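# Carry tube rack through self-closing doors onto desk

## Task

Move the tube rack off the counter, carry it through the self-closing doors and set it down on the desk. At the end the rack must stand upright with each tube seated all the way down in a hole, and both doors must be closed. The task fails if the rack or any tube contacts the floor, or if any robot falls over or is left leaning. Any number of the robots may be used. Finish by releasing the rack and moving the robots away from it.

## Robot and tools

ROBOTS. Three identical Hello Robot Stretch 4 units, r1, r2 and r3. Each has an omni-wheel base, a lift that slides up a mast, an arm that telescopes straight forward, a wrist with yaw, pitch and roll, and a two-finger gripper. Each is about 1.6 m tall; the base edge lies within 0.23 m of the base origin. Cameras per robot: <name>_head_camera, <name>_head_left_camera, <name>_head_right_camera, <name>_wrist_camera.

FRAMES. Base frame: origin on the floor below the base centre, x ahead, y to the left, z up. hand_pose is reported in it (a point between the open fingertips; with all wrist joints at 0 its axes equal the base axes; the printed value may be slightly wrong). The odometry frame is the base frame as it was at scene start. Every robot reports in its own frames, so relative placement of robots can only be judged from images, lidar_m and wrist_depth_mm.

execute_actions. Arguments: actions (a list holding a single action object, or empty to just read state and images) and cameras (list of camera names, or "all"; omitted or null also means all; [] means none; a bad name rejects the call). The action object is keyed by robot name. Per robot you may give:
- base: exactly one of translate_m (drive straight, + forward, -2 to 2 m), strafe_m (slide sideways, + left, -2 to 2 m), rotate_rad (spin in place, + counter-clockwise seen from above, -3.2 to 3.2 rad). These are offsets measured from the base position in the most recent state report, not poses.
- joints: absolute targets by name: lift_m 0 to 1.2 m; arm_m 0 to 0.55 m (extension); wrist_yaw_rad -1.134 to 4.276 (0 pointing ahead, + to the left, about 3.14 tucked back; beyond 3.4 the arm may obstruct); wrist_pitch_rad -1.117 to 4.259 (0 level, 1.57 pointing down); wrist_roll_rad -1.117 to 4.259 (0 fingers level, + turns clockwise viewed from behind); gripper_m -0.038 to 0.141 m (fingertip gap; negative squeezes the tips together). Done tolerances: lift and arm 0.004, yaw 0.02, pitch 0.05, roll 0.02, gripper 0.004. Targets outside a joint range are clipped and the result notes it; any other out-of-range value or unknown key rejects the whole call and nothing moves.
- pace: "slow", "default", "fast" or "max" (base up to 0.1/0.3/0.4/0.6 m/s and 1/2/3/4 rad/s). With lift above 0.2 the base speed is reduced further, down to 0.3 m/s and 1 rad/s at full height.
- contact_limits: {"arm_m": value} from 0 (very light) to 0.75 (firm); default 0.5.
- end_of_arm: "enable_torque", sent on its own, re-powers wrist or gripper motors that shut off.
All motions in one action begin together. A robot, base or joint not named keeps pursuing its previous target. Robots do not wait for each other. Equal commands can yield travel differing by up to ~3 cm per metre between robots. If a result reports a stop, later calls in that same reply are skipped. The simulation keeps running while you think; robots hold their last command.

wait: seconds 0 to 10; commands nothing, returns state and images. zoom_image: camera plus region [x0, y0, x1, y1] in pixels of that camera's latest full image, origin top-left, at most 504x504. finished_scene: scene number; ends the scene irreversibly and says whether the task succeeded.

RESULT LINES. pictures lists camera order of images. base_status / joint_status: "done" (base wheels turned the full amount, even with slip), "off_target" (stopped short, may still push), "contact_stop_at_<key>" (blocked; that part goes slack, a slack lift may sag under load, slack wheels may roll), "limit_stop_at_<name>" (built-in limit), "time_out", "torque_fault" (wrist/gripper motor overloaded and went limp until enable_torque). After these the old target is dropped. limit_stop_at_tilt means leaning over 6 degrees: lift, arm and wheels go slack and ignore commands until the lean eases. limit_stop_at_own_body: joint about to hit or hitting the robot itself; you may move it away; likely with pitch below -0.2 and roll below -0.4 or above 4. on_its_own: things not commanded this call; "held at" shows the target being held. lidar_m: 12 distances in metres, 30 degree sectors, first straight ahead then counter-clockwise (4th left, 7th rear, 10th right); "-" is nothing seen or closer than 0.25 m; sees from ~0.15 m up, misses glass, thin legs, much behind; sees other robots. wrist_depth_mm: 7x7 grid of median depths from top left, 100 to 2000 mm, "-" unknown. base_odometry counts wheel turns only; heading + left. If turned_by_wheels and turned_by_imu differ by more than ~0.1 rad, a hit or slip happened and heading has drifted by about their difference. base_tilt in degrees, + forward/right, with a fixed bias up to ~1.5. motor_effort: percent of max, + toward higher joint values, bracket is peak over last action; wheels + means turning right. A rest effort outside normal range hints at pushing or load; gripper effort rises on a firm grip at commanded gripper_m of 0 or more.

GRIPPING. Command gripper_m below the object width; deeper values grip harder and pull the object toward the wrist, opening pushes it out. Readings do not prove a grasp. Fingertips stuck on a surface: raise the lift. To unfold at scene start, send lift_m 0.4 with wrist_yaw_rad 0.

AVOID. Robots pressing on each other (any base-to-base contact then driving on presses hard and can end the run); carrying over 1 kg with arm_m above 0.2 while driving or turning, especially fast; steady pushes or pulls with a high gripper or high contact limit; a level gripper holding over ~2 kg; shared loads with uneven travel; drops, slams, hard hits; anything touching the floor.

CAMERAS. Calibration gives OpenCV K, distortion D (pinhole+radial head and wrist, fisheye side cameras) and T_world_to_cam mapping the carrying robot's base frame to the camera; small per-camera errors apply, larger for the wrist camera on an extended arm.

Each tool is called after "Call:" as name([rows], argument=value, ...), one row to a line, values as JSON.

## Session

Call:
execute_actions(actions=[], cameras=["r1_head_left_camera","r2_head_left_camera","r3_head_left_camera"])

Scene clock: 0.00 s.
r1.base_odometry: x=+0.000 y=+0.000 heading=+0.000 (m, m, rad; r1's odometry frame)
r1.turned_by_wheels: +0.000 (rad since the last result)
r1.turned_by_imu: +0.000 (rad since the last result)
r1.base_tilt: forward=+1.2 right=+0.0 (deg)
r1.lidar_m: 0.78 0.87 1.08 1.07 1.16 1.73 1.94 2.64 2.03 2.01 1.07 0.82
r1.base_status: not commanded
r1.joint_positions: lift_m=+0.165 arm_m=+0.002 wrist_yaw_rad=+3.180 wrist_pitch_rad=-0.004 wrist_roll_rad=+0.010 gripper_m=+0.057
r1.joint_status: not commanded
r1.motor_effort: lift_m=+19 arm_m=-1 wrist_yaw_rad=+2 wrist_pitch_rad=-6 wrist_roll_rad=+1 gripper_m=-2 wheel_0=+0 wheel_1=+0 wheel_2=+0 (%)
r1.hand_pose: x=-0.1185 y=+0.0764 z=+0.3448 quat_wxyz=(-0.019, +0.002, +0.005, +1.000) (m; r1's base frame)
r1.wrist_depth_mm: - 139 - - - - 1708 / - 117 139 - - - 1808 / - 116 138 - - - 1756 / - 126 167 - - - 1808 / 138 161 - - - - 1808 / 1499 1618 224 1576 216 1499 1464 / 976 960 878 147 854 960 991
r2.base_odometry: x=+0.000 y=+0.000 heading=+0.000 (m, m, rad; r2's odometry frame)
r2.turned_by_wheels: +0.000 (rad since the last result)
r2.turned_by_imu: +0.000 (rad since the last result)
r2.base_tilt: forward=-0.3 right=+1.2 (deg)
r2.lidar_m: 1.59 1.56 1.16 0.89 0.86 0.93 1.39 2.51 2.67 2.27 2.22 2.04
r2.base_status: not commanded
r2.joint_positions: lift_m=+0.247 arm_m=-0.001 wrist_yaw_rad=+3.057 wrist_pitch_rad=+0.018 wrist_roll_rad=-0.016 gripper_m=+0.057
r2.joint_status: not commanded
r2.motor_effort: lift_m=+21 arm_m=-1 wrist_yaw_rad=+0 wrist_pitch_rad=-7 wrist_roll_rad=+1 gripper_m=-3 wheel_0=+0 wheel_1=+0 wheel_2=-1 (%)
r2.hand_pose: x=-0.1106 y=+0.1116 z=+0.4199 quat_wxyz=(+0.042, -0.009, -0.007, +0.999) (m; r2's base frame)
r2.wrist_depth_mm: 147 149 - 1863 1255 976 798 / - 147 - 1808 1255 976 798 / - 133 231 1863 1255 976 798 / 110 145 249 1863 1281 976 809 / 142 - - 1863 1281 991 809 / - - 1808 1661 215 991 798 / 1336 1281 1078 1205 1098 917 809
r3.base_odometry: x=+0.000 y=+0.000 heading=+0.000 (m, m, rad; r3's odometry frame)
r3.turned_by_wheels: +0.000 (rad since the last result)
r3.turned_by_imu: +0.000 (rad since the last result)
r3.base_tilt: forward=+0.3 right=+0.4 (deg)
r3.lidar_m: 2.42 2.59 3.13 1.97 1.06 0.70 0.66 0.67 0.92 1.77 1.06 1.30
r3.base_status: not commanded
r3.joint_positions: lift_m=+0.194 arm_m=+0.002 wrist_yaw_rad=+3.251 wrist_pitch_rad=+0.017 wrist_roll_rad=-0.019 gripper_m=+0.057
r3.joint_status: not commanded
r3.motor_effort: lift_m=+16 arm_m=+0 wrist_yaw_rad=+1 wrist_pitch_rad=-6 wrist_roll_rad=-1 gripper_m=-3 wheel_0=+0 wheel_1=+0 wheel_2=+1 (%)
r3.hand_pose: x=-0.1237 y=+0.0553 z=+0.3670 quat_wxyz=(-0.055, -0.008, -0.010, +0.998) (m; r3's base frame)
r3.wrist_depth_mm: - - 134 788 788 788 778 / - - 132 798 788 778 778 / - - 131 788 778 768 768 / - 113 132 778 778 768 759 / 160 135 788 778 778 768 768 / 203 778 209 778 209 768 768 / 204 778 759 156 759 750 759
pictures: r1_head_left_camera, r2_head_left_camera, r3_head_left_camera
Images, in order (width x height): r1_head_left_camera 420x672, r2_head_left_camera 420x672, r3_head_left_camera 420x672.

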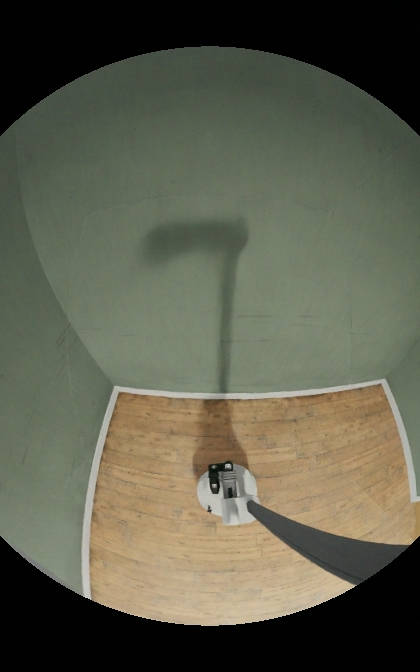

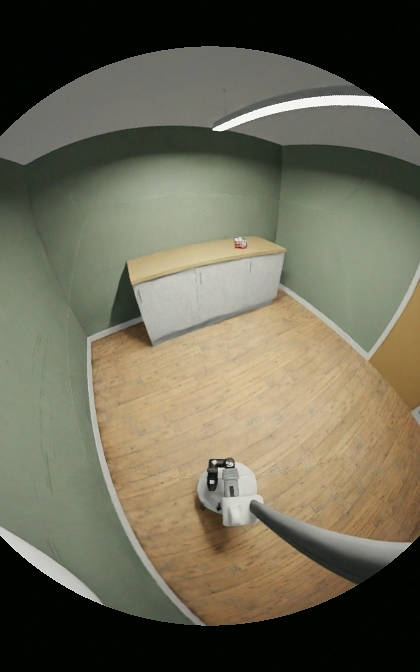

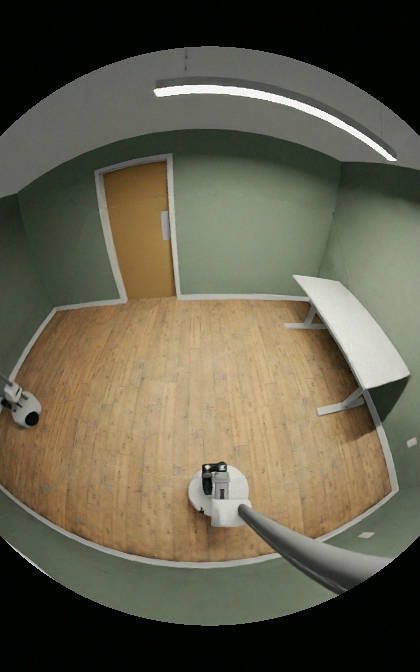

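Call:
execute_actions([
  {"r2":{"base":{"translate_m":0.9},"joints":{"lift_m":0.95,"wrist_yaw_rad":0,"gripper_m":0.14,"wrist_pitch_rad":0.28}},"r3":{"base":{"translate_m":1.8},"pace":"fast"},"r1":{"base":{"rotate_rad":-1.6}}},
], cameras=[])

Call:
execute_actions([
  {"r2":{"base":{"strafe_m":-0.4}},"r3":{"base":{"strafe_m":1.0},"pace":"fast"}},
], cameras=["r1_head_left_camera","r2_head_camera","r2_wrist_camera","r3_head_left_camera"])

Scene clock: 9.33 s.
r1.base_odometry: x=+0.000 y=+0.000 heading=-1.599 (m, m, rad; r1's odometry frame)
r1.turned_by_wheels: -1.599 (rad since the last result)
r1.turned_by_imu: -1.607 (rad since the last result)
r1.base_tilt: forward=+1.0 right=-0.1 (deg)
r1.lidar_m: 2.00 1.08 0.82 0.79 0.87 1.13 1.07 1.14 1.67 3.09 2.42 2.07
r1.base_status: done
r1.joint_positions: lift_m=+0.165 arm_m=+0.002 wrist_yaw_rad=+3.179 wrist_pitch_rad=-0.004 wrist_roll_rad=+0.010 gripper_m=+0.057
r1.joint_status: not commanded
r1.motor_effort: lift_m=+19(19) arm_m=-1(1) wrist_yaw_rad=+2(2) wrist_pitch_rad=-7(6) wrist_roll_rad=+0(0) gripper_m=-1(3) wheel_0=+7(11) wheel_1=+4(11) wheel_2=+4(9) (%)
r1.hand_pose: x=-0.1184 y=+0.0764 z=+0.3448 quat_wxyz=(-0.019, +0.002, +0.005, +1.000) (m; r1's base frame)
r1.wrist_depth_mm: - 139 1229 1255 1205 1205 1182 / - 117 139 1205 1205 1182 1160 / - 116 138 1205 1229 1205 1160 / - 126 167 1229 1205 1182 1182 / 138 162 1229 1205 1182 1205 1160 / 1255 1281 224 1182 215 1138 1160 / 991 960 891 147 878 960 991
r2.base_odometry: x=+0.900 y=+0.000 heading=+0.000 (m, m, rad; r2's odometry frame)
r2.turned_by_wheels: +0.000 (rad since the last result)
r2.turned_by_imu: -0.001 (rad since the last result)
r2.base_tilt: forward=-0.4 right=+1.2 (deg)
r2.lidar_m: 0.76 0.73 0.81 1.27 1.25 1.34 1.96 3.34 2.44 1.88 1.84 0.98
r2.base_status: done
r2.joint_positions: lift_m=+0.950 arm_m=-0.001 wrist_yaw_rad=+0.000 wrist_pitch_rad=+0.282 wrist_roll_rad=-0.016 gripper_m=+0.140
r2.joint_status: all done
r2.motor_effort: lift_m=+25(25) arm_m=-1(1) wrist_yaw_rad=+0(5) wrist_pitch_rad=-7(5) wrist_roll_rad=+3(1) gripper_m=-2(1) wheel_0=+0(4) wheel_1=+0(4) wheel_2=+1(9) (%)
r2.hand_pose: x=+0.4465 y=-0.0874 z=+1.0476 quat_wxyz=(+0.990, -0.008, +0.141, +0.001) (m; r2's base frame)
r2.wrist_depth_mm: 976 1060 1160 1281 1397 1576 1576 / 991 1078 1182 1336 1464 1661 1618 / 1008 1118 1229 1366 1499 1661 1708 / 1042 1118 1182 1182 991 1078 1025 / 778 759 732 715 768 866 1008 / 544 569 615 715 788 200 1042 / 554 591 654 164 831 931 1118
r3.base_odometry: x=+1.800 y=+0.001 heading=+0.000 (m, m, rad; r3's odometry frame)
r3.turned_by_wheels: +0.000 (rad since the last result)
r3.turned_by_imu: -0.004 (rad since the last result)
r3.base_tilt: forward=+0.3 right=+0.3 (deg)
r3.lidar_m: 0.63 0.65 0.98 2.02 2.42 2.65 2.46 1.33 0.91 0.87 0.97 0.69
r3.base_status: done
r3.joint_positions: lift_m=+0.194 arm_m=+0.002 wrist_yaw_rad=+3.251 wrist_pitch_rad=+0.017 wrist_roll_rad=-0.019 gripper_m=+0.057
r3.joint_status: not commanded
r3.motor_effort: lift_m=+17(17) arm_m=+0(0) wrist_yaw_rad=+1(1) wrist_pitch_rad=-6(6) wrist_roll_rad=-1(0) gripper_m=-3(5) wheel_0=+4(11) wheel_1=+2(12) wheel_2=-2(16) (%)
r3.hand_pose: x=-0.1237 y=+0.0553 z=+0.3670 quat_wxyz=(-0.055, -0.008, -0.010, +0.998) (m; r3's base frame)
r3.wrist_depth_mm: - - 134 - - - - / - - 132 - - - - / - - 131 - - - - / - 113 132 - - - - / 160 135 - - - - - / 203 1661 209 1618 210 1499 1430 / 204 1042 960 156 946 917 976
pictures: none
No camera images: the call's "cameras" was empty. Leave "cameras" out to get every camera's image.

Scene clock: 12.97 s.
r1.base_odometry: x=+0.000 y=+0.000 heading=-1.599 (m, m, rad; r1's odometry frame)
r1.turned_by_wheels: +0.000 (rad since the last result)
r1.turned_by_imu: -0.001 (rad since the last result)
r1.base_tilt: forward=+1.0 right=-0.1 (deg)
r1.lidar_m: 2.00 1.10 0.84 0.78 0.87 1.11 1.08 1.15 1.64 3.08 1.69 1.67
r1.base_status: not commanded
r1.joint_positions: lift_m=+0.165 arm_m=+0.002 wrist_yaw_rad=+3.179 wrist_pitch_rad=-0.004 wrist_roll_rad=+0.010 gripper_m=+0.057
r1.joint_status: not commanded
r1.motor_effort: lift_m=+19(19) arm_m=-1(1) wrist_yaw_rad=+2(1) wrist_pitch_rad=-6(6) wrist_roll_rad=+1(1) gripper_m=-1(1) wheel_0=+6(6) wheel_1=+4(4) wheel_2=+5(5) (%)
r1.hand_pose: x=-0.1184 y=+0.0764 z=+0.3448 quat_wxyz=(-0.019, +0.002, +0.005, +1.000) (m; r1's base frame)
r1.wrist_depth_mm: - 139 1229 1229 1205 1205 1182 / - 118 139 1205 1205 1205 1160 / - 116 138 1205 1182 1205 1182 / - 126 168 1205 1182 1182 1160 / 137 161 1229 1182 1160 1182 1160 / 1255 1255 224 1229 216 1138 1205 / 976 976 904 147 866 976 946
r2.base_odometry: x=+0.900 y=-0.400 heading=+0.000 (m, m, rad; r2's odometry frame)
r2.turned_by_wheels: +0.000 (rad since the last result)
r2.turned_by_imu: +0.000 (rad since the last result)
r2.base_tilt: forward=-0.3 right=+1.2 (deg)
r2.lidar_m: 0.92 0.89 0.98 1.65 1.60 1.74 2.54 3.14 1.98 1.52 1.48 1.19
r2.base_status: done
r2.joint_positions: lift_m=+0.950 arm_m=-0.001 wrist_yaw_rad=+0.000 wrist_pitch_rad=+0.282 wrist_roll_rad=-0.016 gripper_m=+0.140
r2.joint_status: not commanded
r2.motor_effort: lift_m=+23(25) arm_m=-1(1) wrist_yaw_rad=+0(0) wrist_pitch_rad=-7(7) wrist_roll_rad=+1(1) gripper_m=+4(1) wheel_0=+0(7) wheel_1=+0(8) wheel_2=+0(1) (%)
r2.hand_pose: x=+0.4465 y=-0.0874 z=+1.0477 quat_wxyz=(+0.990, -0.008, +0.141, +0.001) (m; r2's base frame)
r2.wrist_depth_mm: 1118 1229 1336 1499 1618 1537 1229 / 1138 1281 1397 1537 1661 1576 1255 / 1160 1229 1397 1576 1661 1618 1281 / 1160 1281 1098 1042 1118 1576 1308 / 778 759 809 878 991 1618 1366 / 691 741 809 917 1008 200 1366 / 707 750 831 164 1060 1160 1397
r3.base_odometry: x=+1.800 y=+1.001 heading=+0.000 (m, m, rad; r3's odometry frame)
r3.turned_by_wheels: +0.000 (rad since the last result)
r3.turned_by_imu: +0.003 (rad since the last result)
r3.base_tilt: forward=+0.3 right=+0.3 (deg)
r3.lidar_m: 0.64 0.67 0.79 1.87 2.12 1.70 2.53 2.61 2.01 1.88 0.90 0.69
r3.base_status: done
r3.joint_positions: lift_m=+0.194 arm_m=+0.002 wrist_yaw_rad=+3.251 wrist_pitch_rad=+0.017 wrist_roll_rad=-0.019 gripper_m=+0.057
r3.joint_status: not commanded
r3.motor_effort: lift_m=+17(17) arm_m=-1(1) wrist_yaw_rad=+1(1) wrist_pitch_rad=-6(5) wrist_roll_rad=+0(1) gripper_m=-3(3) wheel_0=-2(15) wheel_1=-2(13) wheel_2=+0(3) (%)
r3.hand_pose: x=-0.1237 y=+0.0553 z=+0.3670 quat_wxyz=(-0.055, -0.008, -0.010, +0.998) (m; r3's base frame)
r3.wrist_depth_mm: - - 134 - - - - / - - 132 - - - - / - - 131 - - - - / - 114 132 - - - - / 160 135 - - - - - / 203 1661 209 1618 210 1537 1397 / 205 1042 976 156 946 917 976
pictures: r1_head_left_camera, r2_head_camera, r2_wrist_camera, r3_head_left_camera
camera_calibration (this result's frames):
r2_wrist_camera: T_world_to_cam=[[0.0187671, -0.999352, -0.0307248, -0.0541343], [-0.238973, 0.025356, -0.970695, 1.19458], [0.970845, 0.0255595, -0.238342, 0.044146], [0, 0, 0, 1]] pos_world=[0.243629, -0.0855173, 1.16843]
Images, in order (width x height): r1_head_left_camera 420x672, r2_head_camera 420x560, r2_wrist_camera 616x392, r3_head_left_camera 420x672.

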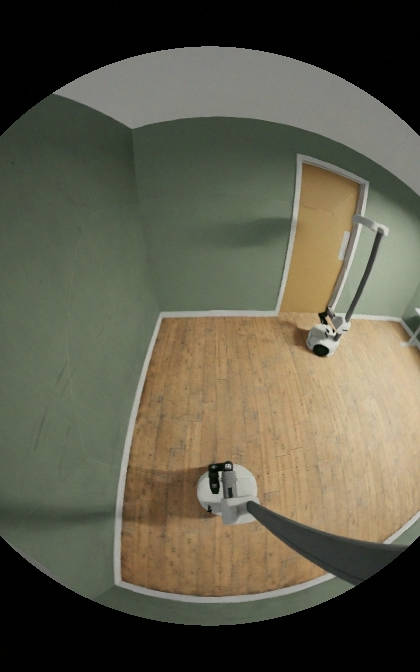

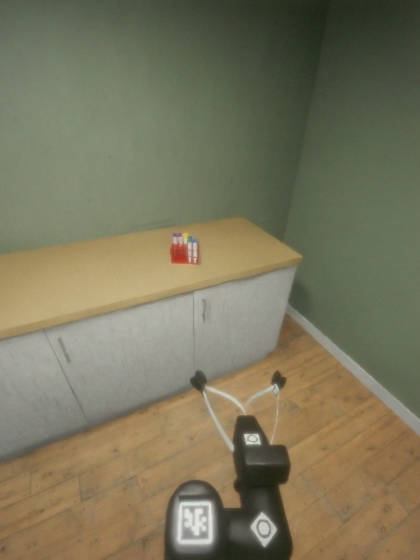

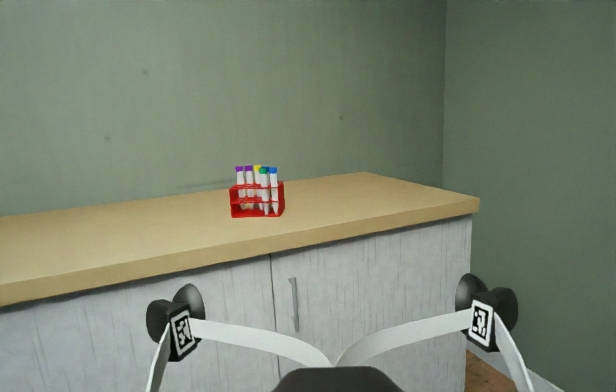

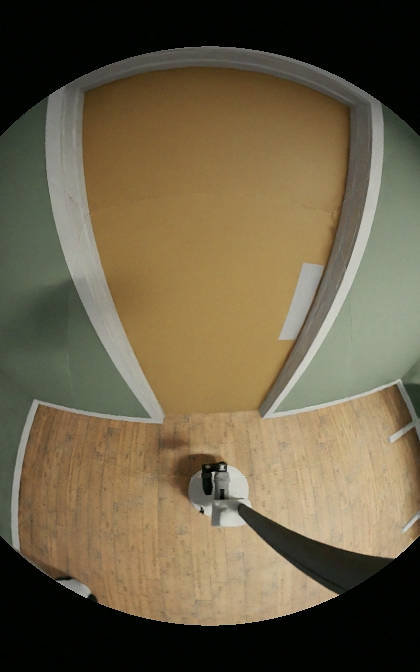

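Call:
execute_actions([
  {"r2":{"base":{"strafe_m":0.17}},"r3":{"base":{"rotate_rad":-1.57}},"r1":{"base":{"strafe_m":-1.15},"pace":"fast"}},
], cameras=[])

Call:
execute_actions([
  {"r2":{"base":{"translate_m":0.45},"joints":{"lift_m":0.9}},"r3":{"base":{"strafe_m":0.42}}},
], cameras=["r2_wrist_camera","r2_head_camera"])

Call:
execute_actions([
  {"r3":{"base":{"strafe_m":0.9},"pace":"slow"},"r1":{"base":{"translate_m":0.9}}},
], cameras=["r1_head_left_camera","r3_head_left_camera"])

Scene clock: 21.13 s.
r1.base_odometry: x=-1.149 y=+0.032 heading=-1.599 (m, m, rad; r1's odometry frame)
r1.turned_by_wheels: +0.000 (rad since the last result)
r1.turned_by_imu: -0.002 (rad since the last result)
r1.base_tilt: forward=+1.0 right=+0.0 (deg)
r1.lidar_m: 1.15 2.05 2.01 1.95 1.58 1.20 1.13 1.22 1.75 1.94 2.11 1.27
r1.base_status: done
r1.joint_positions: lift_m=+0.165 arm_m=+0.002 wrist_yaw_rad=+3.179 wrist_pitch_rad=-0.004 wrist_roll_rad=+0.010 gripper_m=+0.057
r1.joint_status: not commanded
r1.motor_effort: lift_m=+20(18) arm_m=-1(1) wrist_yaw_rad=+2(2) wrist_pitch_rad=-6(5) wrist_roll_rad=+0(1) gripper_m=-1(1) wheel_0=+1(18) wheel_1=-1(16) wheel_2=+0(2) (%)
r1.hand_pose: x=-0.1184 y=+0.0764 z=+0.3448 quat_wxyz=(-0.019, +0.002, +0.005, +1.000) (m; r1's base frame)
r1.wrist_depth_mm: - 139 1308 1336 1308 1255 1229 / - 117 139 1281 1281 1255 1205 / - 116 138 1308 1255 1255 1205 / - 126 167 1281 1255 1255 1229 / 137 162 1281 1281 1255 1255 1205 / 1308 1308 224 1255 216 1205 1182 / 991 976 891 147 866 960 960
r2.base_odometry: x=+0.900 y=-0.230 heading=+0.000 (m, m, rad; r2's odometry frame)
r2.turned_by_wheels: +0.000 (rad since the last result)
r2.turned_by_imu: +0.001 (rad since the last result)
r2.base_tilt: forward=-0.4 right=+1.2 (deg)
r2.lidar_m: 0.84 0.83 0.91 1.49 1.46 1.55 2.34 3.21 2.18 1.67 1.63 1.11
r2.base_status: done
r2.joint_positions: lift_m=+0.950 arm_m=-0.001 wrist_yaw_rad=+0.000 wrist_pitch_rad=+0.282 wrist_roll_rad=-0.016 gripper_m=+0.140
r2.joint_status: not commanded
r2.motor_effort: lift_m=+24(23) arm_m=-1(1) wrist_yaw_rad=+0(1) wrist_pitch_rad=-7(7) wrist_roll_rad=+1(0) gripper_m=-2(0) wheel_0=-1(10) wheel_1=+1(9) wheel_2=+0(2) (%)
r2.hand_pose: x=+0.4465 y=-0.0874 z=+1.0477 quat_wxyz=(+0.990, -0.008, +0.141, +0.001) (m; r2's base frame)
r2.wrist_depth_mm: 1060 1138 1255 1366 1537 1618 1430 / 1078 1182 1255 1430 1576 1756 1397 / 1118 1205 1281 1397 1618 1756 1464 / 1138 1205 1281 1008 1118 1060 1464 / 788 759 732 809 891 1008 1464 / 621 654 732 831 904 200 1537 / 640 683 759 164 960 1060 1537
r3.base_odometry: x=+1.800 y=+1.001 heading=-1.569 (m, m, rad; r3's odometry frame)
r3.turned_by_wheels: -1.569 (rad since the last result)
r3.turned_by_imu: -1.590 (rad since the last result)
r3.base_tilt: forward=+0.4 right=+0.3 (deg)
r3.lidar_m: 1.86 0.89 0.70 0.64 0.65 0.80 1.80 2.11 2.70 1.14 2.59 1.97
r3.base_status: done
r3.joint_positions: lift_m=+0.194 arm_m=+0.002 wrist_yaw_rad=+3.251 wrist_pitch_rad=+0.017 wrist_roll_rad=-0.019 gripper_m=+0.057
r3.joint_status: not commanded
r3.motor_effort: lift_m=+17(17) arm_m=-1(1) wrist_yaw_rad=+1(1) wrist_pitch_rad=-6(6) wrist_roll_rad=-1(1) gripper_m=-4(3) wheel_0=+5(8) wheel_1=+3(6) wheel_2=+3(12) (%)
r3.hand_pose: x=-0.1237 y=+0.0553 z=+0.3670 quat_wxyz=(-0.055, -0.008, -0.010, +0.998) (m; r3's base frame)
r3.wrist_depth_mm: - - 134 - - 1118 768 / - - 132 - - 1138 778 / - - 131 - - 1138 788 / - 114 132 - - 1138 788 / 160 135 - - - 1160 798 / 203 1661 208 1576 209 1160 809 / 204 1042 960 156 931 917 788
pictures: none
No camera images: the call's "cameras" was empty. Leave "cameras" out to get every camera's image.

Scene clock: 24.10 s.
r1.base_odometry: x=-1.149 y=+0.032 heading=-1.599 (m, m, rad; r1's odometry frame)
r1.turned_by_wheels: +0.000 (rad since the last result)
r1.turned_by_imu: -0.001 (rad since the last result)
r1.base_tilt: forward=+1.0 right=+0.0 (deg)
r1.lidar_m: 1.57 2.07 1.98 1.94 1.60 1.19 1.16 1.23 1.74 1.95 2.11 2.03
r1.base_status: not commanded
r1.joint_positions: lift_m=+0.165 arm_m=+0.002 wrist_yaw_rad=+3.179 wrist_pitch_rad=-0.004 wrist_roll_rad=+0.010 gripper_m=+0.057
r1.joint_status: not commanded
r1.motor_effort: lift_m=+19(19) arm_m=-1(1) wrist_yaw_rad=+2(1) wrist_pitch_rad=-6(9) wrist_roll_rad=+1(1) gripper_m=-1(2) wheel_0=+2(2) wheel_1=-1(1) wheel_2=+0(0) (%)
r1.hand_pose: x=-0.1184 y=+0.0764 z=+0.3448 quat_wxyz=(-0.019, +0.002, +0.005, +1.000) (m; r1's base frame)
r1.wrist_depth_mm: - 139 1308 1281 1255 1229 1255 / - 118 139 1308 1308 1281 1255 / - 116 138 1308 1281 1281 1229 / - 126 167 1308 1281 1255 1255 / 137 161 1308 1281 1255 1281 1255 / 1336 1281 224 1255 216 1229 1205 / 991 960 878 147 854 976 976
r2.base_odometry: x=+1.350 y=-0.230 heading=+0.000 (m, m, rad; r2's odometry frame)
r2.turned_by_wheels: +0.000 (rad since the last result)
r2.turned_by_imu: +0.000 (rad since the last result)
r2.base_tilt: forward=-0.3 right=+1.2 (deg)
r2.lidar_m: 0.44 0.43 0.45 0.72 1.66 1.78 2.59 3.62 1.91 1.47 1.44 0.55
r2.base_status: done
r2.joint_positions: lift_m=+0.900 arm_m=-0.001 wrist_yaw_rad=+0.000 wrist_pitch_rad=+0.282 wrist_roll_rad=-0.016 gripper_m=+0.140
r2.joint_status: all done
r2.motor_effort: lift_m=+18(24) arm_m=-1(1) wrist_yaw_rad=+0(0) wrist_pitch_rad=-7(6) wrist_roll_rad=+1(1) gripper_m=+2(1) wheel_0=+1(4) wheel_1=+0(4) wheel_2=+2(7) (%)
r2.hand_pose: x=+0.4465 y=-0.0874 z=+0.9982 quat_wxyz=(+0.990, -0.008, +0.141, +0.001) (m; r2's base frame)
r2.wrist_depth_mm: 732 788 842 946 1042 1205 1205 / 741 809 878 991 1078 1229 1281 / 759 831 917 991 1098 1281 1281 / 788 842 891 554 798 854 1160 / 634 609 585 508 508 530 517 / 439 427 389 404 399 200 484 / 334 315 307 164 364 436 521
r3.base_odometry: x=+2.220 y=+1.001 heading=-1.569 (m, m, rad; r3's odometry frame)
r3.turned_by_wheels: +0.000 (rad since the last result)
r3.turned_by_imu: +0.001 (rad since the last result)
r3.base_tilt: forward=+0.3 right=+0.3 (deg)
r3.lidar_m: 0.90 0.37 0.25 0.25 0.25 0.32 0.47 2.14 2.78 1.58 3.02 1.98
r3.base_status: done
r3.joint_positions: lift_m=+0.194 arm_m=+0.002 wrist_yaw_rad=+3.251 wrist_pitch_rad=+0.017 wrist_roll_rad=-0.019 gripper_m=+0.057
r3.joint_status: not commanded
r3.motor_effort: lift_m=+17(16) arm_m=+0(0) wrist_yaw_rad=+0(1) wrist_pitch_rad=-6(6) wrist_roll_rad=+0(1) gripper_m=-3(3) wheel_0=-5(13) wheel_1=+2(11) wheel_2=+0(2) (%)
r3.hand_pose: x=-0.1237 y=+0.0553 z=+0.3670 quat_wxyz=(-0.055, -0.008, -0.010, +0.998) (m; r3's base frame)
r3.wrist_depth_mm: - - 134 - 574 397 286 / - - 132 - 569 402 282 / - - 131 1308 564 410 286 / - 113 132 - 564 415 289 / 160 135 - - 564 418 290 / 203 1661 209 1618 209 418 290 / 205 1042 960 156 554 340 298
pictures: r2_head_camera, r2_wrist_camera
camera_calibration (this result's frames):
r2_wrist_camera: T_world_to_cam=[[0.0188521, -0.99935, -0.030725, -0.0556702], [-0.238975, 0.0253359, -0.970695, 1.1465], [0.970843, 0.0256422, -0.238342, 0.0323417], [0, 0, 0, 1]] pos_world=[0.243636, -0.085511, 1.1189]
Images, in order (width x height): r2_head_camera 420x560, r2_wrist_camera 616x392.

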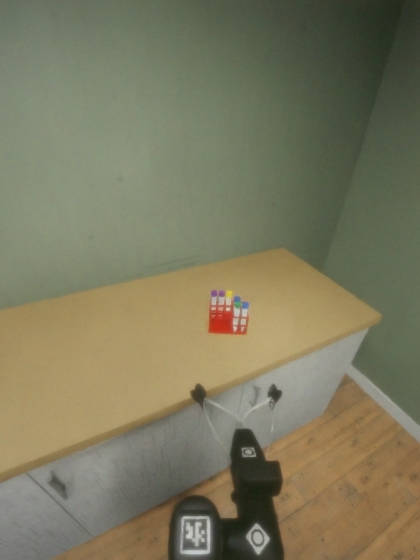

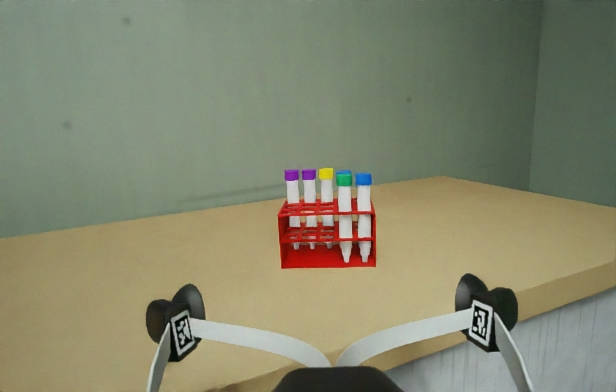

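action 0: r3: "base": strafe_m = 0.9 would last too long for one action: at the pace "slow" strafe_m can be at most 0.78 in either direction: name a faster pace, or command the rest in another action

Call:
execute_actions([
  {"r3":{"base":{"strafe_m":0.75},"pace":"slow"},"r1":{"base":{"translate_m":0.9}},"r2":{"joints":{"lift_m":0.855,"arm_m":0.17},"pace":"slow"}},
], cameras=["r1_head_left_camera","r3_head_left_camera","r2_wrist_camera"])

Scene clock: 34.80 s.
r1.base_odometry: x=-1.174 y=-0.867 heading=-1.598 (m, m, rad; r1's odometry frame)
r1.turned_by_wheels: +0.001 (rad since the last result)
r1.turned_by_imu: -0.004 (rad since the last result)
r1.base_tilt: forward=+1.1 right=+0.0 (deg)
r1.lidar_m: 1.07 1.13 1.63 1.89 2.03 2.11 2.04 2.19 2.06 2.01 1.41 1.22
r1.base_status: done
r1.joint_positions: lift_m=+0.165 arm_m=+0.002 wrist_yaw_rad=+3.179 wrist_pitch_rad=-0.004 wrist_roll_rad=+0.010 gripper_m=+0.057
r1.joint_status: not commanded
r1.motor_effort: lift_m=+19(18) arm_m=-1(1) wrist_yaw_rad=+2(2) wrist_pitch_rad=-7(6) wrist_roll_rad=+0(1) gripper_m=-2(2) wheel_0=+6(10) wheel_1=+3(12) wheel_2=-1(13) (%)
r1.hand_pose: x=-0.1184 y=+0.0764 z=+0.3448 quat_wxyz=(-0.019, +0.002, +0.005, +1.000) (m; r1's base frame)
r1.wrist_depth_mm: - 139 - - - - - / - 118 139 - - - - / - 116 138 - - - - / - 126 167 - - - - / 137 162 - - - - - / 1499 1576 224 1537 216 1499 1537 / 976 960 891 147 866 976 976
r2.base_odometry: x=+1.350 y=-0.230 heading=+0.000 (m, m, rad; r2's odometry frame)
r2.turned_by_wheels: +0.000 (rad since the last result)
r2.turned_by_imu: +0.002 (rad since the last result)
r2.base_tilt: forward=-0.3 right=+1.2 (deg)
r2.lidar_m: 0.45 0.42 0.46 0.70 1.67 1.79 2.60 3.61 1.92 1.48 1.44 0.58
r2.base_status: not commanded
r2.joint_positions: lift_m=+0.855 arm_m=+0.169 wrist_yaw_rad=+0.000 wrist_pitch_rad=+0.282 wrist_roll_rad=-0.016 gripper_m=+0.140
r2.joint_status: all done
r2.motor_effort: lift_m=+17(16) arm_m=+7(8) wrist_yaw_rad=+0(0) wrist_pitch_rad=-6(7) wrist_roll_rad=+1(1) gripper_m=+2(0) wheel_0=+1(0) wheel_1=+0(0) wheel_2=+2(2) (%)
r2.hand_pose: x=+0.6168 y=-0.0874 z=+0.9532 quat_wxyz=(+0.990, -0.008, +0.141, +0.001) (m; r2's base frame)
r2.wrist_depth_mm: 603 654 715 778 878 991 1098 / 615 676 741 809 904 1008 1118 / 627 683 759 798 917 1042 1138 / 640 691 741 373 544 661 627 / 484 469 452 377 364 413 402 / 336 329 304 314 306 200 294 / 258 244 238 164 229 226 232
r3.base_odometry: x=+2.969 y=+1.003 heading=-1.569 (m, m, rad; r3's odometry frame)
r3.turned_by_wheels: +0.000 (rad since the last result)
r3.turned_by_imu: +0.265 (rad since the last result)
r3.base_tilt: forward=+0.3 right=+0.4 (deg)
r3.lidar_m: 0.98 1.14 1.85 0.26 0.25 - 0.25 0.29 1.34 1.37 0.52 0.68
r3.base_status: done
r3.joint_positions: lift_m=+0.194 arm_m=+0.002 wrist_yaw_rad=+3.251 wrist_pitch_rad=+0.017 wrist_roll_rad=-0.019 gripper_m=+0.057
r3.joint_status: not commanded
r3.motor_effort: lift_m=+17(17) arm_m=+0(1) wrist_yaw_rad=+1(2) wrist_pitch_rad=-6(6) wrist_roll_rad=-1(1) gripper_m=-3(5) wheel_0=-14(22) wheel_1=+10(25) wheel_2=+4(2) (%)
r3.hand_pose: x=-0.1237 y=+0.0553 z=+0.3669 quat_wxyz=(-0.055, -0.008, -0.010, +0.998) (m; r3's base frame)
r3.wrist_depth_mm: - - 134 322 267 229 206 / - - 132 312 268 229 206 / - - 131 296 268 229 206 / - 113 132 304 268 229 206 / 160 135 384 320 267 229 206 / 203 539 209 320 210 228 206 / 205 544 373 156 259 214 205
pictures: r1_head_left_camera, r2_wrist_camera, r3_head_left_camera
camera_calibration (this result's frames):
r2_wrist_camera: T_world_to_cam=[[0.0188263, -0.999351, -0.030725, -0.0602533], [-0.238974, 0.025342, -0.970695, 1.14357], [0.970843, 0.0256171, -0.238342, -0.14372], [0, 0, 0, 1]] pos_world=[0.413948, -0.085513, 1.07396]
Images, in order (width x height): r1_head_left_camera 420x672, r2_wrist_camera 616x392, r3_head_left_camera 420x672.

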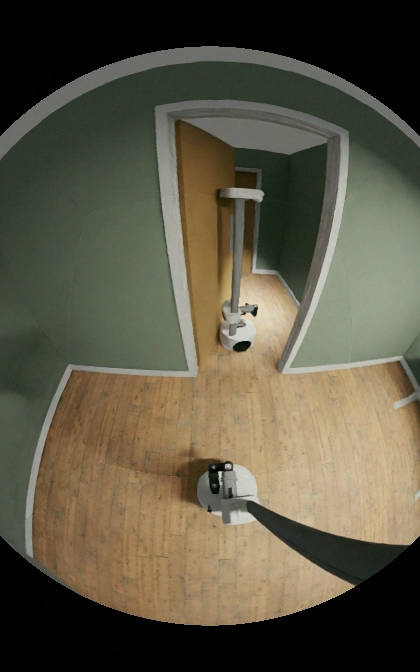

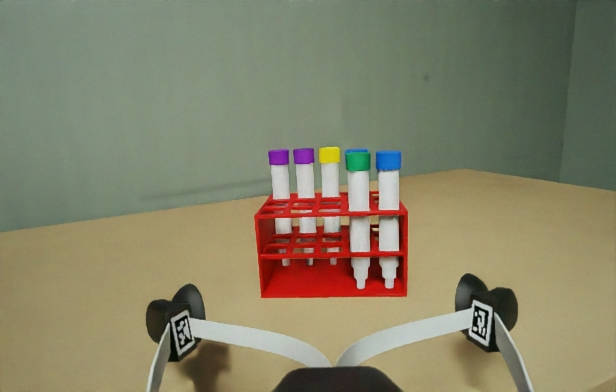

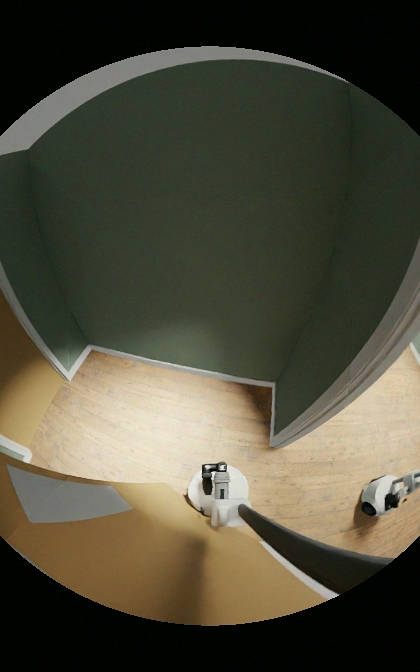

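Call:
execute_actions([
  {"r3":{"base":{"strafe_m":0.25},"pace":"slow"},"r1":{"base":{"strafe_m":-0.17}},"r2":{"joints":{"arm_m":0.285},"pace":"slow","contact_limits":{"arm_m":0.2}}},
], cameras=["r2_wrist_camera"])

Call:
execute_actions([
  {"r3":{"base":{"translate_m":-0.3},"pace":"slow"},"r2":{"joints":{"gripper_m":0.04}}},
], cameras=[])

Call:
execute_actions([
  {"r3":{"base":{"strafe_m":0.15},"pace":"slow"},"r2":{"joints":{"lift_m":0.9},"pace":"slow"}},
], cameras=["r2_wrist_camera"])

Call:
execute_actions([
  {"r3":{"base":{"translate_m":-0.2},"pace":"slow"}},
], cameras=["r1_head_left_camera","r3_head_left_camera"])

Scene clock: 43.10 s.
r1.base_odometry: x=-1.344 y=-0.863 heading=-1.598 (m, m, rad; r1's odometry frame)
r1.turned_by_wheels: +0.000 (rad since the last result)
r1.turned_by_imu: -0.003 (rad since the last result)
r1.base_tilt: forward=+1.1 right=+0.1 (deg)
r1.lidar_m: 1.22 1.12 1.60 2.05 2.21 2.13 2.07 2.19 1.90 1.85 1.41 1.12
r1.base_status: done
r1.joint_positions: lift_m=+0.165 arm_m=+0.002 wrist_yaw_rad=+3.179 wrist_pitch_rad=-0.004 wrist_roll_rad=+0.010 gripper_m=+0.057
r1.joint_status: not commanded
r1.motor_effort: lift_m=+20(19) arm_m=-1(1) wrist_yaw_rad=+2(2) wrist_pitch_rad=-8(6) wrist_roll_rad=+1(0) gripper_m=-3(2) wheel_0=+2(13) wheel_1=-2(9) wheel_2=+0(1) (%)
r1.hand_pose: x=-0.1184 y=+0.0764 z=+0.3448 quat_wxyz=(-0.019, +0.002, +0.005, +1.000) (m; r1's base frame)
r1.wrist_depth_mm: - 139 - - - - - / - 118 139 - - - - / - 116 138 - - - - / - 126 167 - - - - / 137 161 - - - - - / 1499 1661 224 1576 216 1499 1464 / 991 976 891 147 854 991 960
r2.base_odometry: x=+1.350 y=-0.230 heading=+0.000 (m, m, rad; r2's odometry frame)
r2.turned_by_wheels: +0.000 (rad since the last result)
r2.turned_by_imu: +0.001 (rad since the last result)
r2.base_tilt: forward=-0.3 right=+1.3 (deg)
r2.lidar_m: 0.45 0.42 0.48 0.72 1.66 1.78 2.60 3.63 1.93 1.47 1.43 0.57
r2.base_status: not commanded
r2.joint_positions: lift_m=+0.855 arm_m=+0.284 wrist_yaw_rad=+0.000 wrist_pitch_rad=+0.282 wrist_roll_rad=-0.016 gripper_m=+0.140
r2.joint_status: all done
r2.motor_effort: lift_m=+17(17) arm_m=+7(5) wrist_yaw_rad=+0(0) wrist_pitch_rad=-7(7) wrist_roll_rad=+2(1) gripper_m=+0(1) wheel_0=+1(1) wheel_1=+0(0) wheel_2=+2(2) (%)
r2.contact_limits: arm_m 0.2
r2.hand_pose: x=+0.7318 y=-0.0874 z=+0.9532 quat_wxyz=(+0.990, -0.008, +0.141, +0.001) (m; r2's base frame)
r2.wrist_depth_mm: 521 564 615 676 759 831 960 / 535 580 634 699 778 891 1008 / 544 591 654 715 798 904 1042 / 554 609 647 255 198 647 627 / 488 469 421 248 202 407 399 / 336 327 225 260 208 197 293 / 257 241 231 164 214 219 231
r3.base_odometry: x=+3.219 y=+1.003 heading=-1.569 (m, m, rad; r3's odometry frame)
r3.turned_by_wheels: +0.000 (rad since the last result)
r3.turned_by_imu: +0.241 (rad since the last result)
r3.base_tilt: forward=+0.4 right=+0.3 (deg)
r3.lidar_m: 1.13 1.48 1.76 0.25 0.25 - 0.25 0.33 1.48 0.80 0.70 1.10
r3.base_status: done
r3.joint_positions: lift_m=+0.194 arm_m=+0.002 wrist_yaw_rad=+3.251 wrist_pitch_rad=+0.017 wrist_roll_rad=-0.019 gripper_m=+0.057
r3.joint_status: not commanded
r3.motor_effort: lift_m=+17(17) arm_m=-1(0) wrist_yaw_rad=+1(1) wrist_pitch_rad=-6(6) wrist_roll_rad=+0(1) gripper_m=-3(3) wheel_0=-9(21) wheel_1=+6(12) wheel_2=+5(2) (%)
r3.hand_pose: x=-0.1237 y=+0.0553 z=+0.3669 quat_wxyz=(-0.055, -0.008, -0.010, +0.998) (m; r3's base frame)
r3.wrist_depth_mm: - - 134 320 270 231 208 / - - 132 312 268 231 209 / - - 131 296 270 231 209 / - 114 132 303 270 231 209 / 160 135 382 320 268 230 209 / 204 521 209 320 210 230 208 / 205 521 368 156 262 216 207
pictures: r2_wrist_camera
camera_calibration (this result's frames):
r2_wrist_camera: T_world_to_cam=[[0.0188032, -0.999351, -0.030725, -0.0624077], [-0.238974, 0.0253476, -0.970695, 1.17105], [0.970844, 0.0255947, -0.238342, -0.255365], [0, 0, 0, 1]] pos_world=[0.528944, -0.0855147, 1.07396]
Images, in order (width x height): r2_wrist_camera 616x392.

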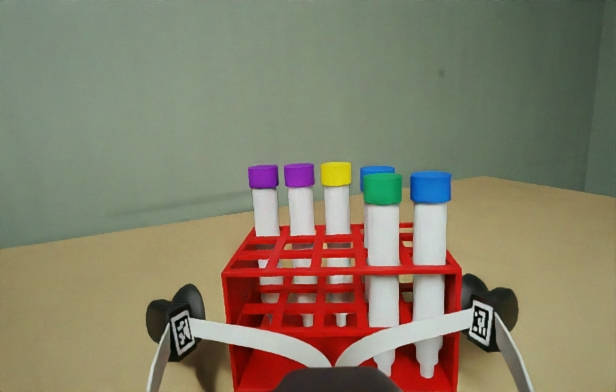

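Scene clock: 46.03 s.
r1.base_odometry: x=-1.344 y=-0.863 heading=-1.598 (m, m, rad; r1's odometry frame)
r1.turned_by_wheels: +0.000 (rad since the last result)
r1.turned_by_imu: -0.001 (rad since the last result)
r1.base_tilt: forward=+1.0 right=+0.0 (deg)
r1.lidar_m: 1.24 1.11 1.58 2.06 2.21 2.14 2.05 2.19 1.89 1.86 1.40 1.12
r1.base_status: not commanded
r1.joint_positions: lift_m=+0.165 arm_m=+0.002 wrist_yaw_rad=+3.179 wrist_pitch_rad=-0.004 wrist_roll_rad=+0.010 gripper_m=+0.057
r1.joint_status: not commanded
r1.motor_effort: lift_m=+19(19) arm_m=-1(1) wrist_yaw_rad=+2(2) wrist_pitch_rad=-7(7) wrist_roll_rad=+0(0) gripper_m=+0(3) wheel_0=+3(2) wheel_1=-2(2) wheel_2=+0(0) (%)
r1.hand_pose: x=-0.1184 y=+0.0764 z=+0.3448 quat_wxyz=(-0.019, +0.002, +0.005, +1.000) (m; r1's base frame)
r1.wrist_depth_mm: - 139 - - - - - / - 118 139 - - - - / - 116 138 - - - - / - 126 167 - - - - / 138 161 - - - - - / 1499 1618 225 1537 215 1537 1464 / 991 976 878 147 854 976 946
r2.base_odometry: x=+1.350 y=-0.230 heading=+0.000 (m, m, rad; r2's odometry frame)
r2.turned_by_wheels: +0.000 (rad since the last result)
r2.turned_by_imu: +0.000 (rad since the last result)
r2.base_tilt: forward=-0.3 right=+1.2 (deg)
r2.lidar_m: 0.44 0.43 0.45 0.69 1.66 1.77 2.58 3.61 1.93 1.48 1.42 0.60
r2.base_status: not commanded
r2.joint_positions: lift_m=+0.855 arm_m=+0.284 wrist_yaw_rad=+0.000 wrist_pitch_rad=+0.283 wrist_roll_rad=-0.016 gripper_m=+0.041
r2.joint_status: all done
r2.motor_effort: lift_m=+17(17) arm_m=+7(7) wrist_yaw_rad=+0(0) wrist_pitch_rad=-10(10) wrist_roll_rad=+1(1) gripper_m=-35(32) wheel_0=+1(0) wheel_1=+0(0) wheel_2=+3(3) (%)
r2.hand_pose: x=+0.7317 y=-0.0874 z=+0.9529 quat_wxyz=(+0.990, -0.008, +0.141, +0.001) (m; r2's base frame)
r2.wrist_depth_mm: 525 559 615 668 750 854 960 / 535 580 634 691 778 866 991 / 544 591 647 715 820 891 1042 / 554 609 634 232 171 640 615 / 480 466 243 224 176 404 397 / 332 325 215 235 184 188 289 / 255 169 187 219 185 193 210
r3.base_odometry: x=+3.219 y=+1.182 heading=-1.547 (m, m, rad; r3's odometry frame)
r3.turned_by_wheels: +0.022 (rad since the last result)
r3.turned_by_imu: -0.022 (rad since the last result)
r3.base_tilt: forward=+0.3 right=+0.3 (deg)
r3.lidar_m: 1.29 1.62 1.79 0.43 0.25 - - 0.25 0.42 1.46 0.80 1.26
r3.base_status: translate_m contact_stop (by the wheels' count: -0.179 of -0.300)
r3.joint_positions: lift_m=+0.193 arm_m=+0.002 wrist_yaw_rad=+3.251 wrist_pitch_rad=+0.017 wrist_roll_rad=-0.019 gripper_m=+0.057
r3.joint_status: not commanded
r3.on_its_own: the wheels are slack since a contact_stop
r3.motor_effort: lift_m=+17(18) arm_m=+0(1) wrist_yaw_rad=+1(0) wrist_pitch_rad=-6(6) wrist_roll_rad=-1(0) gripper_m=-3(5) wheel_0=+0(30) wheel_1=+0(37) wheel_2=+0(32) (%)
r3.hand_pose: x=-0.1237 y=+0.0553 z=+0.3668 quat_wxyz=(-0.055, -0.008, -0.010, +0.998) (m; r3's base frame)
r3.wrist_depth_mm: - - 134 310 283 260 247 / - - 132 304 283 260 247 / - - 131 296 282 260 245 / - 114 132 298 281 260 245 / 138 135 330 304 281 260 244 / 202 370 209 304 209 258 244 / 204 370 324 156 274 249 244
pictures: none
No camera images: the call's "cameras" was empty. Leave "cameras" out to get every camera's image.

not run: a stop came earlier in this reply.

not run: a stop came earlier in this reply.

Call:
execute_actions([
  {"r3":{"base":{"rotate_rad":-0.45},"pace":"slow"},"r2":{"joints":{"lift_m":0.9},"pace":"slow"}},
], cameras=["r2_wrist_camera","r1_head_left_camera","r3_head_left_camera"])

Scene clock: 49.80 s.
r1.base_odometry: x=-1.344 y=-0.863 heading=-1.598 (m, m, rad; r1's odometry frame)
r1.turned_by_wheels: +0.000 (rad since the last result)
r1.turned_by_imu: -0.001 (rad since the last result)
r1.base_tilt: forward=+1.0 right=+0.0 (deg)
r1.lidar_m: 1.27 1.10 1.59 2.07 2.20 2.14 2.08 2.20 1.90 1.85 1.41 1.11
r1.base_status: not commanded
r1.joint_positions: lift_m=+0.165 arm_m=+0.002 wrist_yaw_rad=+3.179 wrist_pitch_rad=-0.004 wrist_roll_rad=+0.010 gripper_m=+0.057
r1.joint_status: not commanded
r1.motor_effort: lift_m=+19(19) arm_m=-1(1) wrist_yaw_rad=+2(2) wrist_pitch_rad=-8(7) wrist_roll_rad=+0(1) gripper_m=-2(2) wheel_0=+2(2) wheel_1=-1(2) wheel_2=+0(0) (%)
r1.hand_pose: x=-0.1184 y=+0.0764 z=+0.3448 quat_wxyz=(-0.019, +0.002, +0.005, +1.000) (m; r1's base frame)
r1.wrist_depth_mm: - 139 - - - - - / - 117 139 - - - - / - 116 138 - - - - / - 126 167 - - - - / 137 162 - - - - - / 1499 1618 222 1537 216 1464 1430 / 991 976 866 146 878 960 960
r2.base_odometry: x=+1.350 y=-0.230 heading=+0.000 (m, m, rad; r2's odometry frame)
r2.turned_by_wheels: +0.000 (rad since the last result)
r2.turned_by_imu: +0.001 (rad since the last result)
r2.base_tilt: forward=-0.3 right=+1.2 (deg)
r2.lidar_m: 0.45 0.42 0.47 0.71 1.67 1.78 2.62 3.63 1.93 1.47 1.45 0.57
r2.base_status: not commanded
r2.joint_positions: lift_m=+0.900 arm_m=+0.284 wrist_yaw_rad=+0.000 wrist_pitch_rad=+0.283 wrist_roll_rad=-0.016 gripper_m=+0.041
r2.joint_status: all done
r2.motor_effort: lift_m=+26(28) arm_m=+7(7) wrist_yaw_rad=+0(0) wrist_pitch_rad=-10(10) wrist_roll_rad=+2(2) gripper_m=-32(32) wheel_0=+0(1) wheel_1=+0(0) wheel_2=+3(2) (%)
r2.hand_pose: x=+0.7317 y=-0.0874 z=+0.9972 quat_wxyz=(+0.990, -0.008, +0.141, +0.001) (m; r2's base frame)
r2.wrist_depth_mm: 521 569 609 683 759 866 960 / 535 574 627 699 778 878 991 / 549 591 647 715 809 917 1060 / 554 609 640 231 172 831 1060 / 564 597 244 225 176 525 508 / 430 421 215 235 184 187 373 / 329 169 186 220 185 193 272
r3.base_odometry: x=+3.219 y=+1.182 heading=-1.996 (m, m, rad; r3's odometry frame)
r3.turned_by_wheels: -0.449 (rad since the last result)
r3.turned_by_imu: -0.455 (rad since the last result)
r3.base_tilt: forward=+0.3 right=+0.3 (deg)
r3.lidar_m: 1.26 1.31 1.75 1.76 0.35 0.25 - 0.25 0.25 1.42 1.49 0.79
r3.base_status: done
r3.joint_positions: lift_m=+0.193 arm_m=+0.002 wrist_yaw_rad=+3.251 wrist_pitch_rad=+0.017 wrist_roll_rad=-0.019 gripper_m=+0.057
r3.joint_status: not commanded
r3.motor_effort: lift_m=+18(18) arm_m=+0(1) wrist_yaw_rad=+1(1) wrist_pitch_rad=-6(6) wrist_roll_rad=-2(2) gripper_m=-4(5) wheel_0=+5(6) wheel_1=+3(10) wheel_2=+11(14) (%)
r3.hand_pose: x=-0.1237 y=+0.0553 z=+0.3668 quat_wxyz=(-0.055, -0.008, -0.010, +0.998) (m; r3's base frame)
r3.wrist_depth_mm: - - 134 327 334 338 343 / - - 131 325 332 336 342 / - - 131 325 327 336 342 / - 113 132 322 327 332 338 / 138 135 315 320 327 332 336 / 203 309 209 319 210 329 336 / 204 306 310 156 322 327 334
pictures: r1_head_left_camera, r2_wrist_camera, r3_head_left_camera
camera_calibration (this result's frames):
r2_wrist_camera: T_world_to_cam=[[0.018765, -0.999351, -0.0307481, -0.061004], [-0.240171, 0.0253476, -0.9704, 1.2143], [0.970549, 0.0255943, -0.23954, -0.243385], [0, 0, 0, 1]] pos_world=[0.529002, -0.0855147, 1.11818]
Images, in order (width x height): r1_head_left_camera 420x672, r2_wrist_camera 616x392, r3_head_left_camera 420x672.

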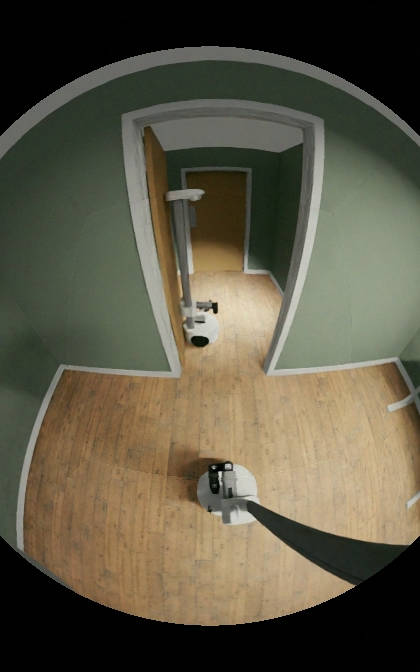

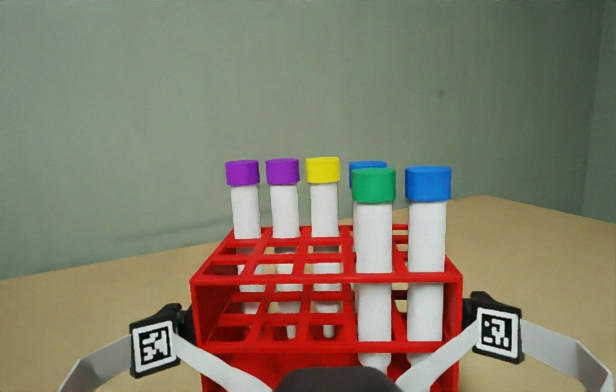

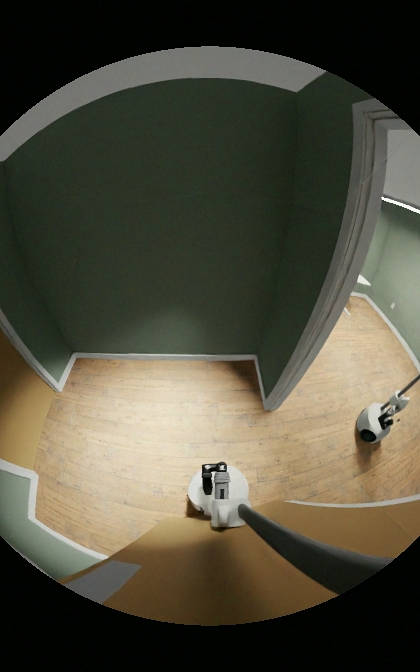

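Call:
execute_actions([
  {"r3":{"base":{"strafe_m":0.3},"pace":"slow"},"r2":{"joints":{"arm_m":0},"base":{"translate_m":-0.3}},"r1":{"base":{"translate_m":0.7}}},
], cameras=[])

Call:
execute_actions([
  {"r3":{"base":{"translate_m":-0.2},"pace":"slow"},"r2":{"base":{"rotate_rad":-1.2},"pace":"slow"}},
], cameras=["r2_head_left_camera","r1_head_left_camera","r3_head_left_camera"])

Scene clock: 56.47 s.
r1.base_odometry: x=-1.363 y=-1.562 heading=-1.598 (m, m, rad; r1's odometry frame)
r1.turned_by_wheels: +0.000 (rad since the last result)
r1.turned_by_imu: -0.002 (rad since the last result)
r1.base_tilt: forward=+1.0 right=+0.0 (deg)
r1.lidar_m: 1.04 0.51 0.54 1.84 2.15 2.83 2.74 2.90 1.95 1.17 0.57 1.62
r1.base_status: done
r1.joint_positions: lift_m=+0.165 arm_m=+0.002 wrist_yaw_rad=+3.179 wrist_pitch_rad=-0.004 wrist_roll_rad=+0.010 gripper_m=+0.057
r1.joint_status: not commanded
r1.motor_effort: lift_m=+19(18) arm_m=-1(1) wrist_yaw_rad=+2(3) wrist_pitch_rad=-6(6) wrist_roll_rad=+1(1) gripper_m=-4(4) wheel_0=+6(13) wheel_1=+3(12) wheel_2=-3(12) (%)
r1.hand_pose: x=-0.1184 y=+0.0764 z=+0.3448 quat_wxyz=(-0.019, +0.002, +0.005, +1.000) (m; r1's base frame)
r1.wrist_depth_mm: - 139 - - - - - / - 118 139 - - - - / - 116 138 - - - - / - 126 168 - - - - / 137 161 - - - - - / 1499 1661 224 1618 216 1499 1499 / 976 960 878 147 854 960 976
r2.base_odometry: x=+1.050 y=-0.230 heading=+0.000 (m, m, rad; r2's odometry frame)
r2.turned_by_wheels: +0.000 (rad since the last result)
r2.turned_by_imu: +0.001 (rad since the last result)
r2.base_tilt: forward=-0.3 right=+1.2 (deg)
r2.lidar_m: 0.41 0.70 0.76 1.57 1.52 1.65 2.39 3.34 2.09 1.61 1.58 0.98
r2.base_status: done
r2.joint_positions: lift_m=+0.900 arm_m=+0.001 wrist_yaw_rad=+0.000 wrist_pitch_rad=+0.284 wrist_roll_rad=-0.016 gripper_m=+0.041
r2.joint_status: all done
r2.motor_effort: lift_m=+25(25) arm_m=-6(7) wrist_yaw_rad=+1(1) wrist_pitch_rad=-11(10) wrist_roll_rad=+1(1) gripper_m=-31(32) wheel_0=-1(9) wheel_1=+0(4) wheel_2=+0(15) (%)
r2.hand_pose: x=+0.4490 y=-0.0875 z=+0.9972 quat_wxyz=(+0.990, -0.008, +0.141, +0.001) (m; r2's base frame)
r2.wrist_depth_mm: 931 1042 1118 1229 1397 1499 1308 / 960 1042 1138 1255 1397 1537 1336 / 991 1078 1182 1255 1430 1618 1366 / 991 1042 866 231 170 820 1281 / 627 609 242 224 176 809 1336 / 496 521 215 236 183 187 1336 / 504 169 186 220 184 193 991
r3.base_odometry: x=+3.492 y=+1.058 heading=-1.996 (m, m, rad; r3's odometry frame)
r3.turned_by_wheels: +0.000 (rad since the last result)
r3.turned_by_imu: +0.001 (rad since the last result)
r3.base_tilt: forward=+0.3 right=+0.4 (deg)
r3.lidar_m: 1.24 1.30 1.60 1.45 1.20 0.86 0.79 0.25 0.25 0.56 1.00 1.02
r3.base_status: done
r3.joint_positions: lift_m=+0.193 arm_m=+0.002 wrist_yaw_rad=+3.251 wrist_pitch_rad=+0.017 wrist_roll_rad=-0.019 gripper_m=+0.057
r3.joint_status: not commanded
r3.motor_effort: lift_m=+18(18) arm_m=-1(0) wrist_yaw_rad=+2(1) wrist_pitch_rad=-6(6) wrist_roll_rad=+0(1) gripper_m=-4(5) wheel_0=-6(11) wheel_1=+3(8) wheel_2=+1(12) (%)
r3.hand_pose: x=-0.1237 y=+0.0553 z=+0.3668 quat_wxyz=(-0.055, -0.008, -0.010, +0.998) (m; r3's base frame)
r3.wrist_depth_mm: - - 134 322 917 891 891 / - - 132 320 917 891 878 / - - 131 319 904 891 878 / - 113 132 319 904 891 878 / 138 135 315 315 891 891 866 / 203 314 209 315 209 878 866 / 204 310 312 156 878 866 854
pictures: none
No camera images: the call's "cameras" was empty. Leave "cameras" out to get every camera's image.

Scene clock: 58.97 s.
r1.base_odometry: x=-1.363 y=-1.562 heading=-1.598 (m, m, rad; r1's odometry frame)
r1.turned_by_wheels: +0.000 (rad since the last result)
r1.turned_by_imu: -0.001 (rad since the last result)
r1.base_tilt: forward=+1.0 right=+0.0 (deg)
r1.lidar_m: 1.07 0.51 0.53 1.80 2.14 2.84 2.77 2.92 1.95 1.16 0.57 1.65
r1.base_status: not commanded
r1.joint_positions: lift_m=+0.165 arm_m=+0.002 wrist_yaw_rad=+3.179 wrist_pitch_rad=-0.004 wrist_roll_rad=+0.010 gripper_m=+0.057
r1.joint_status: not commanded
r1.motor_effort: lift_m=+19(18) arm_m=-1(1) wrist_yaw_rad=+2(2) wrist_pitch_rad=-7(8) wrist_roll_rad=+1(1) gripper_m=-3(3) wheel_0=+5(6) wheel_1=+3(3) wheel_2=-3(3) (%)
r1.hand_pose: x=-0.1184 y=+0.0764 z=+0.3448 quat_wxyz=(-0.019, +0.002, +0.005, +1.000) (m; r1's base frame)
r1.wrist_depth_mm: - 139 - - - - - / - 118 139 - - - - / - 116 138 - - - - / - 126 167 - - - - / 138 162 - - - - - / 1464 1618 223 1537 216 1464 1464 / 960 960 878 147 854 976 976
r2.base_odometry: x=+1.050 y=-0.230 heading=-1.200 (m, m, rad; r2's odometry frame)
r2.turned_by_wheels: -1.200 (rad since the last result)
r2.turned_by_imu: -1.198 (rad since the last result)
r2.base_tilt: forward=-0.3 right=+1.2 (deg)
r2.lidar_m: 0.41 1.07 0.75 0.70 0.73 0.98 1.51 1.55 2.02 3.34 2.31 0.43
r2.base_status: done
r2.joint_positions: lift_m=+0.900 arm_m=+0.001 wrist_yaw_rad=+0.000 wrist_pitch_rad=+0.284 wrist_roll_rad=-0.016 gripper_m=+0.041
r2.joint_status: not commanded
r2.motor_effort: lift_m=+25(25) arm_m=-7(6) wrist_yaw_rad=+0(1) wrist_pitch_rad=-11(11) wrist_roll_rad=+0(0) gripper_m=-33(30) wheel_0=+1(4) wheel_1=+0(3) wheel_2=+1(6) (%)
r2.hand_pose: x=+0.4490 y=-0.0874 z=+0.9972 quat_wxyz=(+0.990, -0.008, +0.141, +0.001) (m; r2's base frame)
r2.wrist_depth_mm: 1229 1255 1281 1281 1308 1336 1336 / 1281 1308 1308 1366 1366 1336 1397 / 1336 1336 1366 1397 1397 1397 1430 / 1366 1397 1397 231 172 1464 1499 / 1464 1430 242 224 177 1499 1537 / 1464 1464 215 236 184 188 1618 / 1499 169 186 219 185 1537 1537
r3.base_odometry: x=+3.528 y=+1.132 heading=-1.952 (m, m, rad; r3's odometry frame)
r3.turned_by_wheels: +0.044 (rad since the last result)
r3.turned_by_imu: +0.050 (rad since the last result)
r3.base_tilt: forward=+0.3 right=+0.4 (deg)
r3.lidar_m: 1.31 1.37 1.56 1.45 1.08 0.77 0.76 0.25 0.25 0.50 1.01 1.11
r3.base_status: translate_m contact_stop (by the wheels' count: -0.082 of -0.200)
r3.joint_positions: lift_m=+0.193 arm_m=+0.002 wrist_yaw_rad=+3.251 wrist_pitch_rad=+0.017 wrist_roll_rad=-0.019 gripper_m=+0.057
r3.joint_status: not commanded
r3.on_its_own: the wheels are slack since a contact_stop
r3.motor_effort: lift_m=+17(17) arm_m=+0(0) wrist_yaw_rad=+1(2) wrist_pitch_rad=-6(7) wrist_roll_rad=+0(1) gripper_m=-3(4) wheel_0=+0(26) wheel_1=+0(29) wheel_2=+0(39) (%)
r3.hand_pose: x=-0.1237 y=+0.0553 z=+0.3668 quat_wxyz=(-0.055, -0.008, -0.010, +0.998) (m; r3's base frame)
r3.wrist_depth_mm: - - 134 324 842 820 798 / - - 132 322 831 820 809 / - - 131 320 842 809 798 / - 113 132 319 842 820 788 / 138 135 314 317 831 809 788 / 203 312 209 315 209 809 788 / 204 309 312 156 798 778 788
pictures: r1_head_left_camera, r2_head_left_camera, r3_head_left_camera
Images, in order (width x height): r1_head_left_camera 420x672, r2_head_left_camera 420x672, r3_head_left_camera 420x672.

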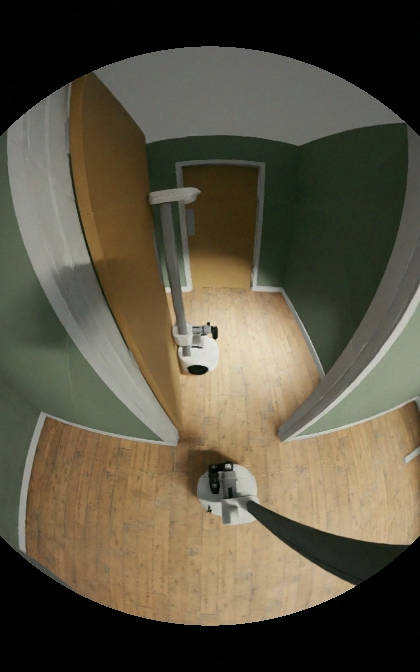

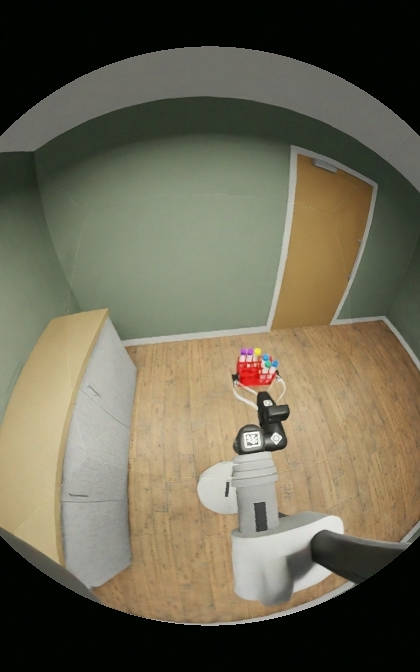

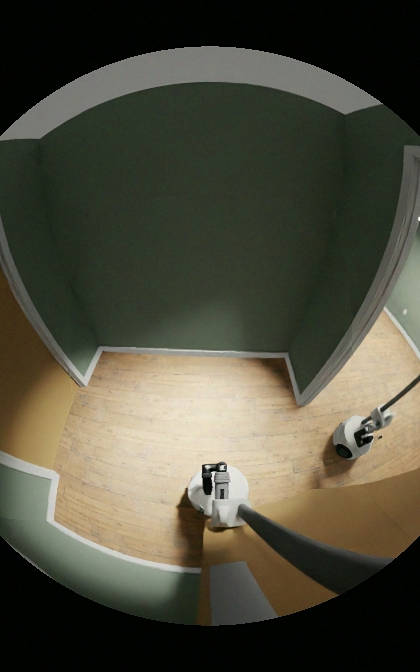

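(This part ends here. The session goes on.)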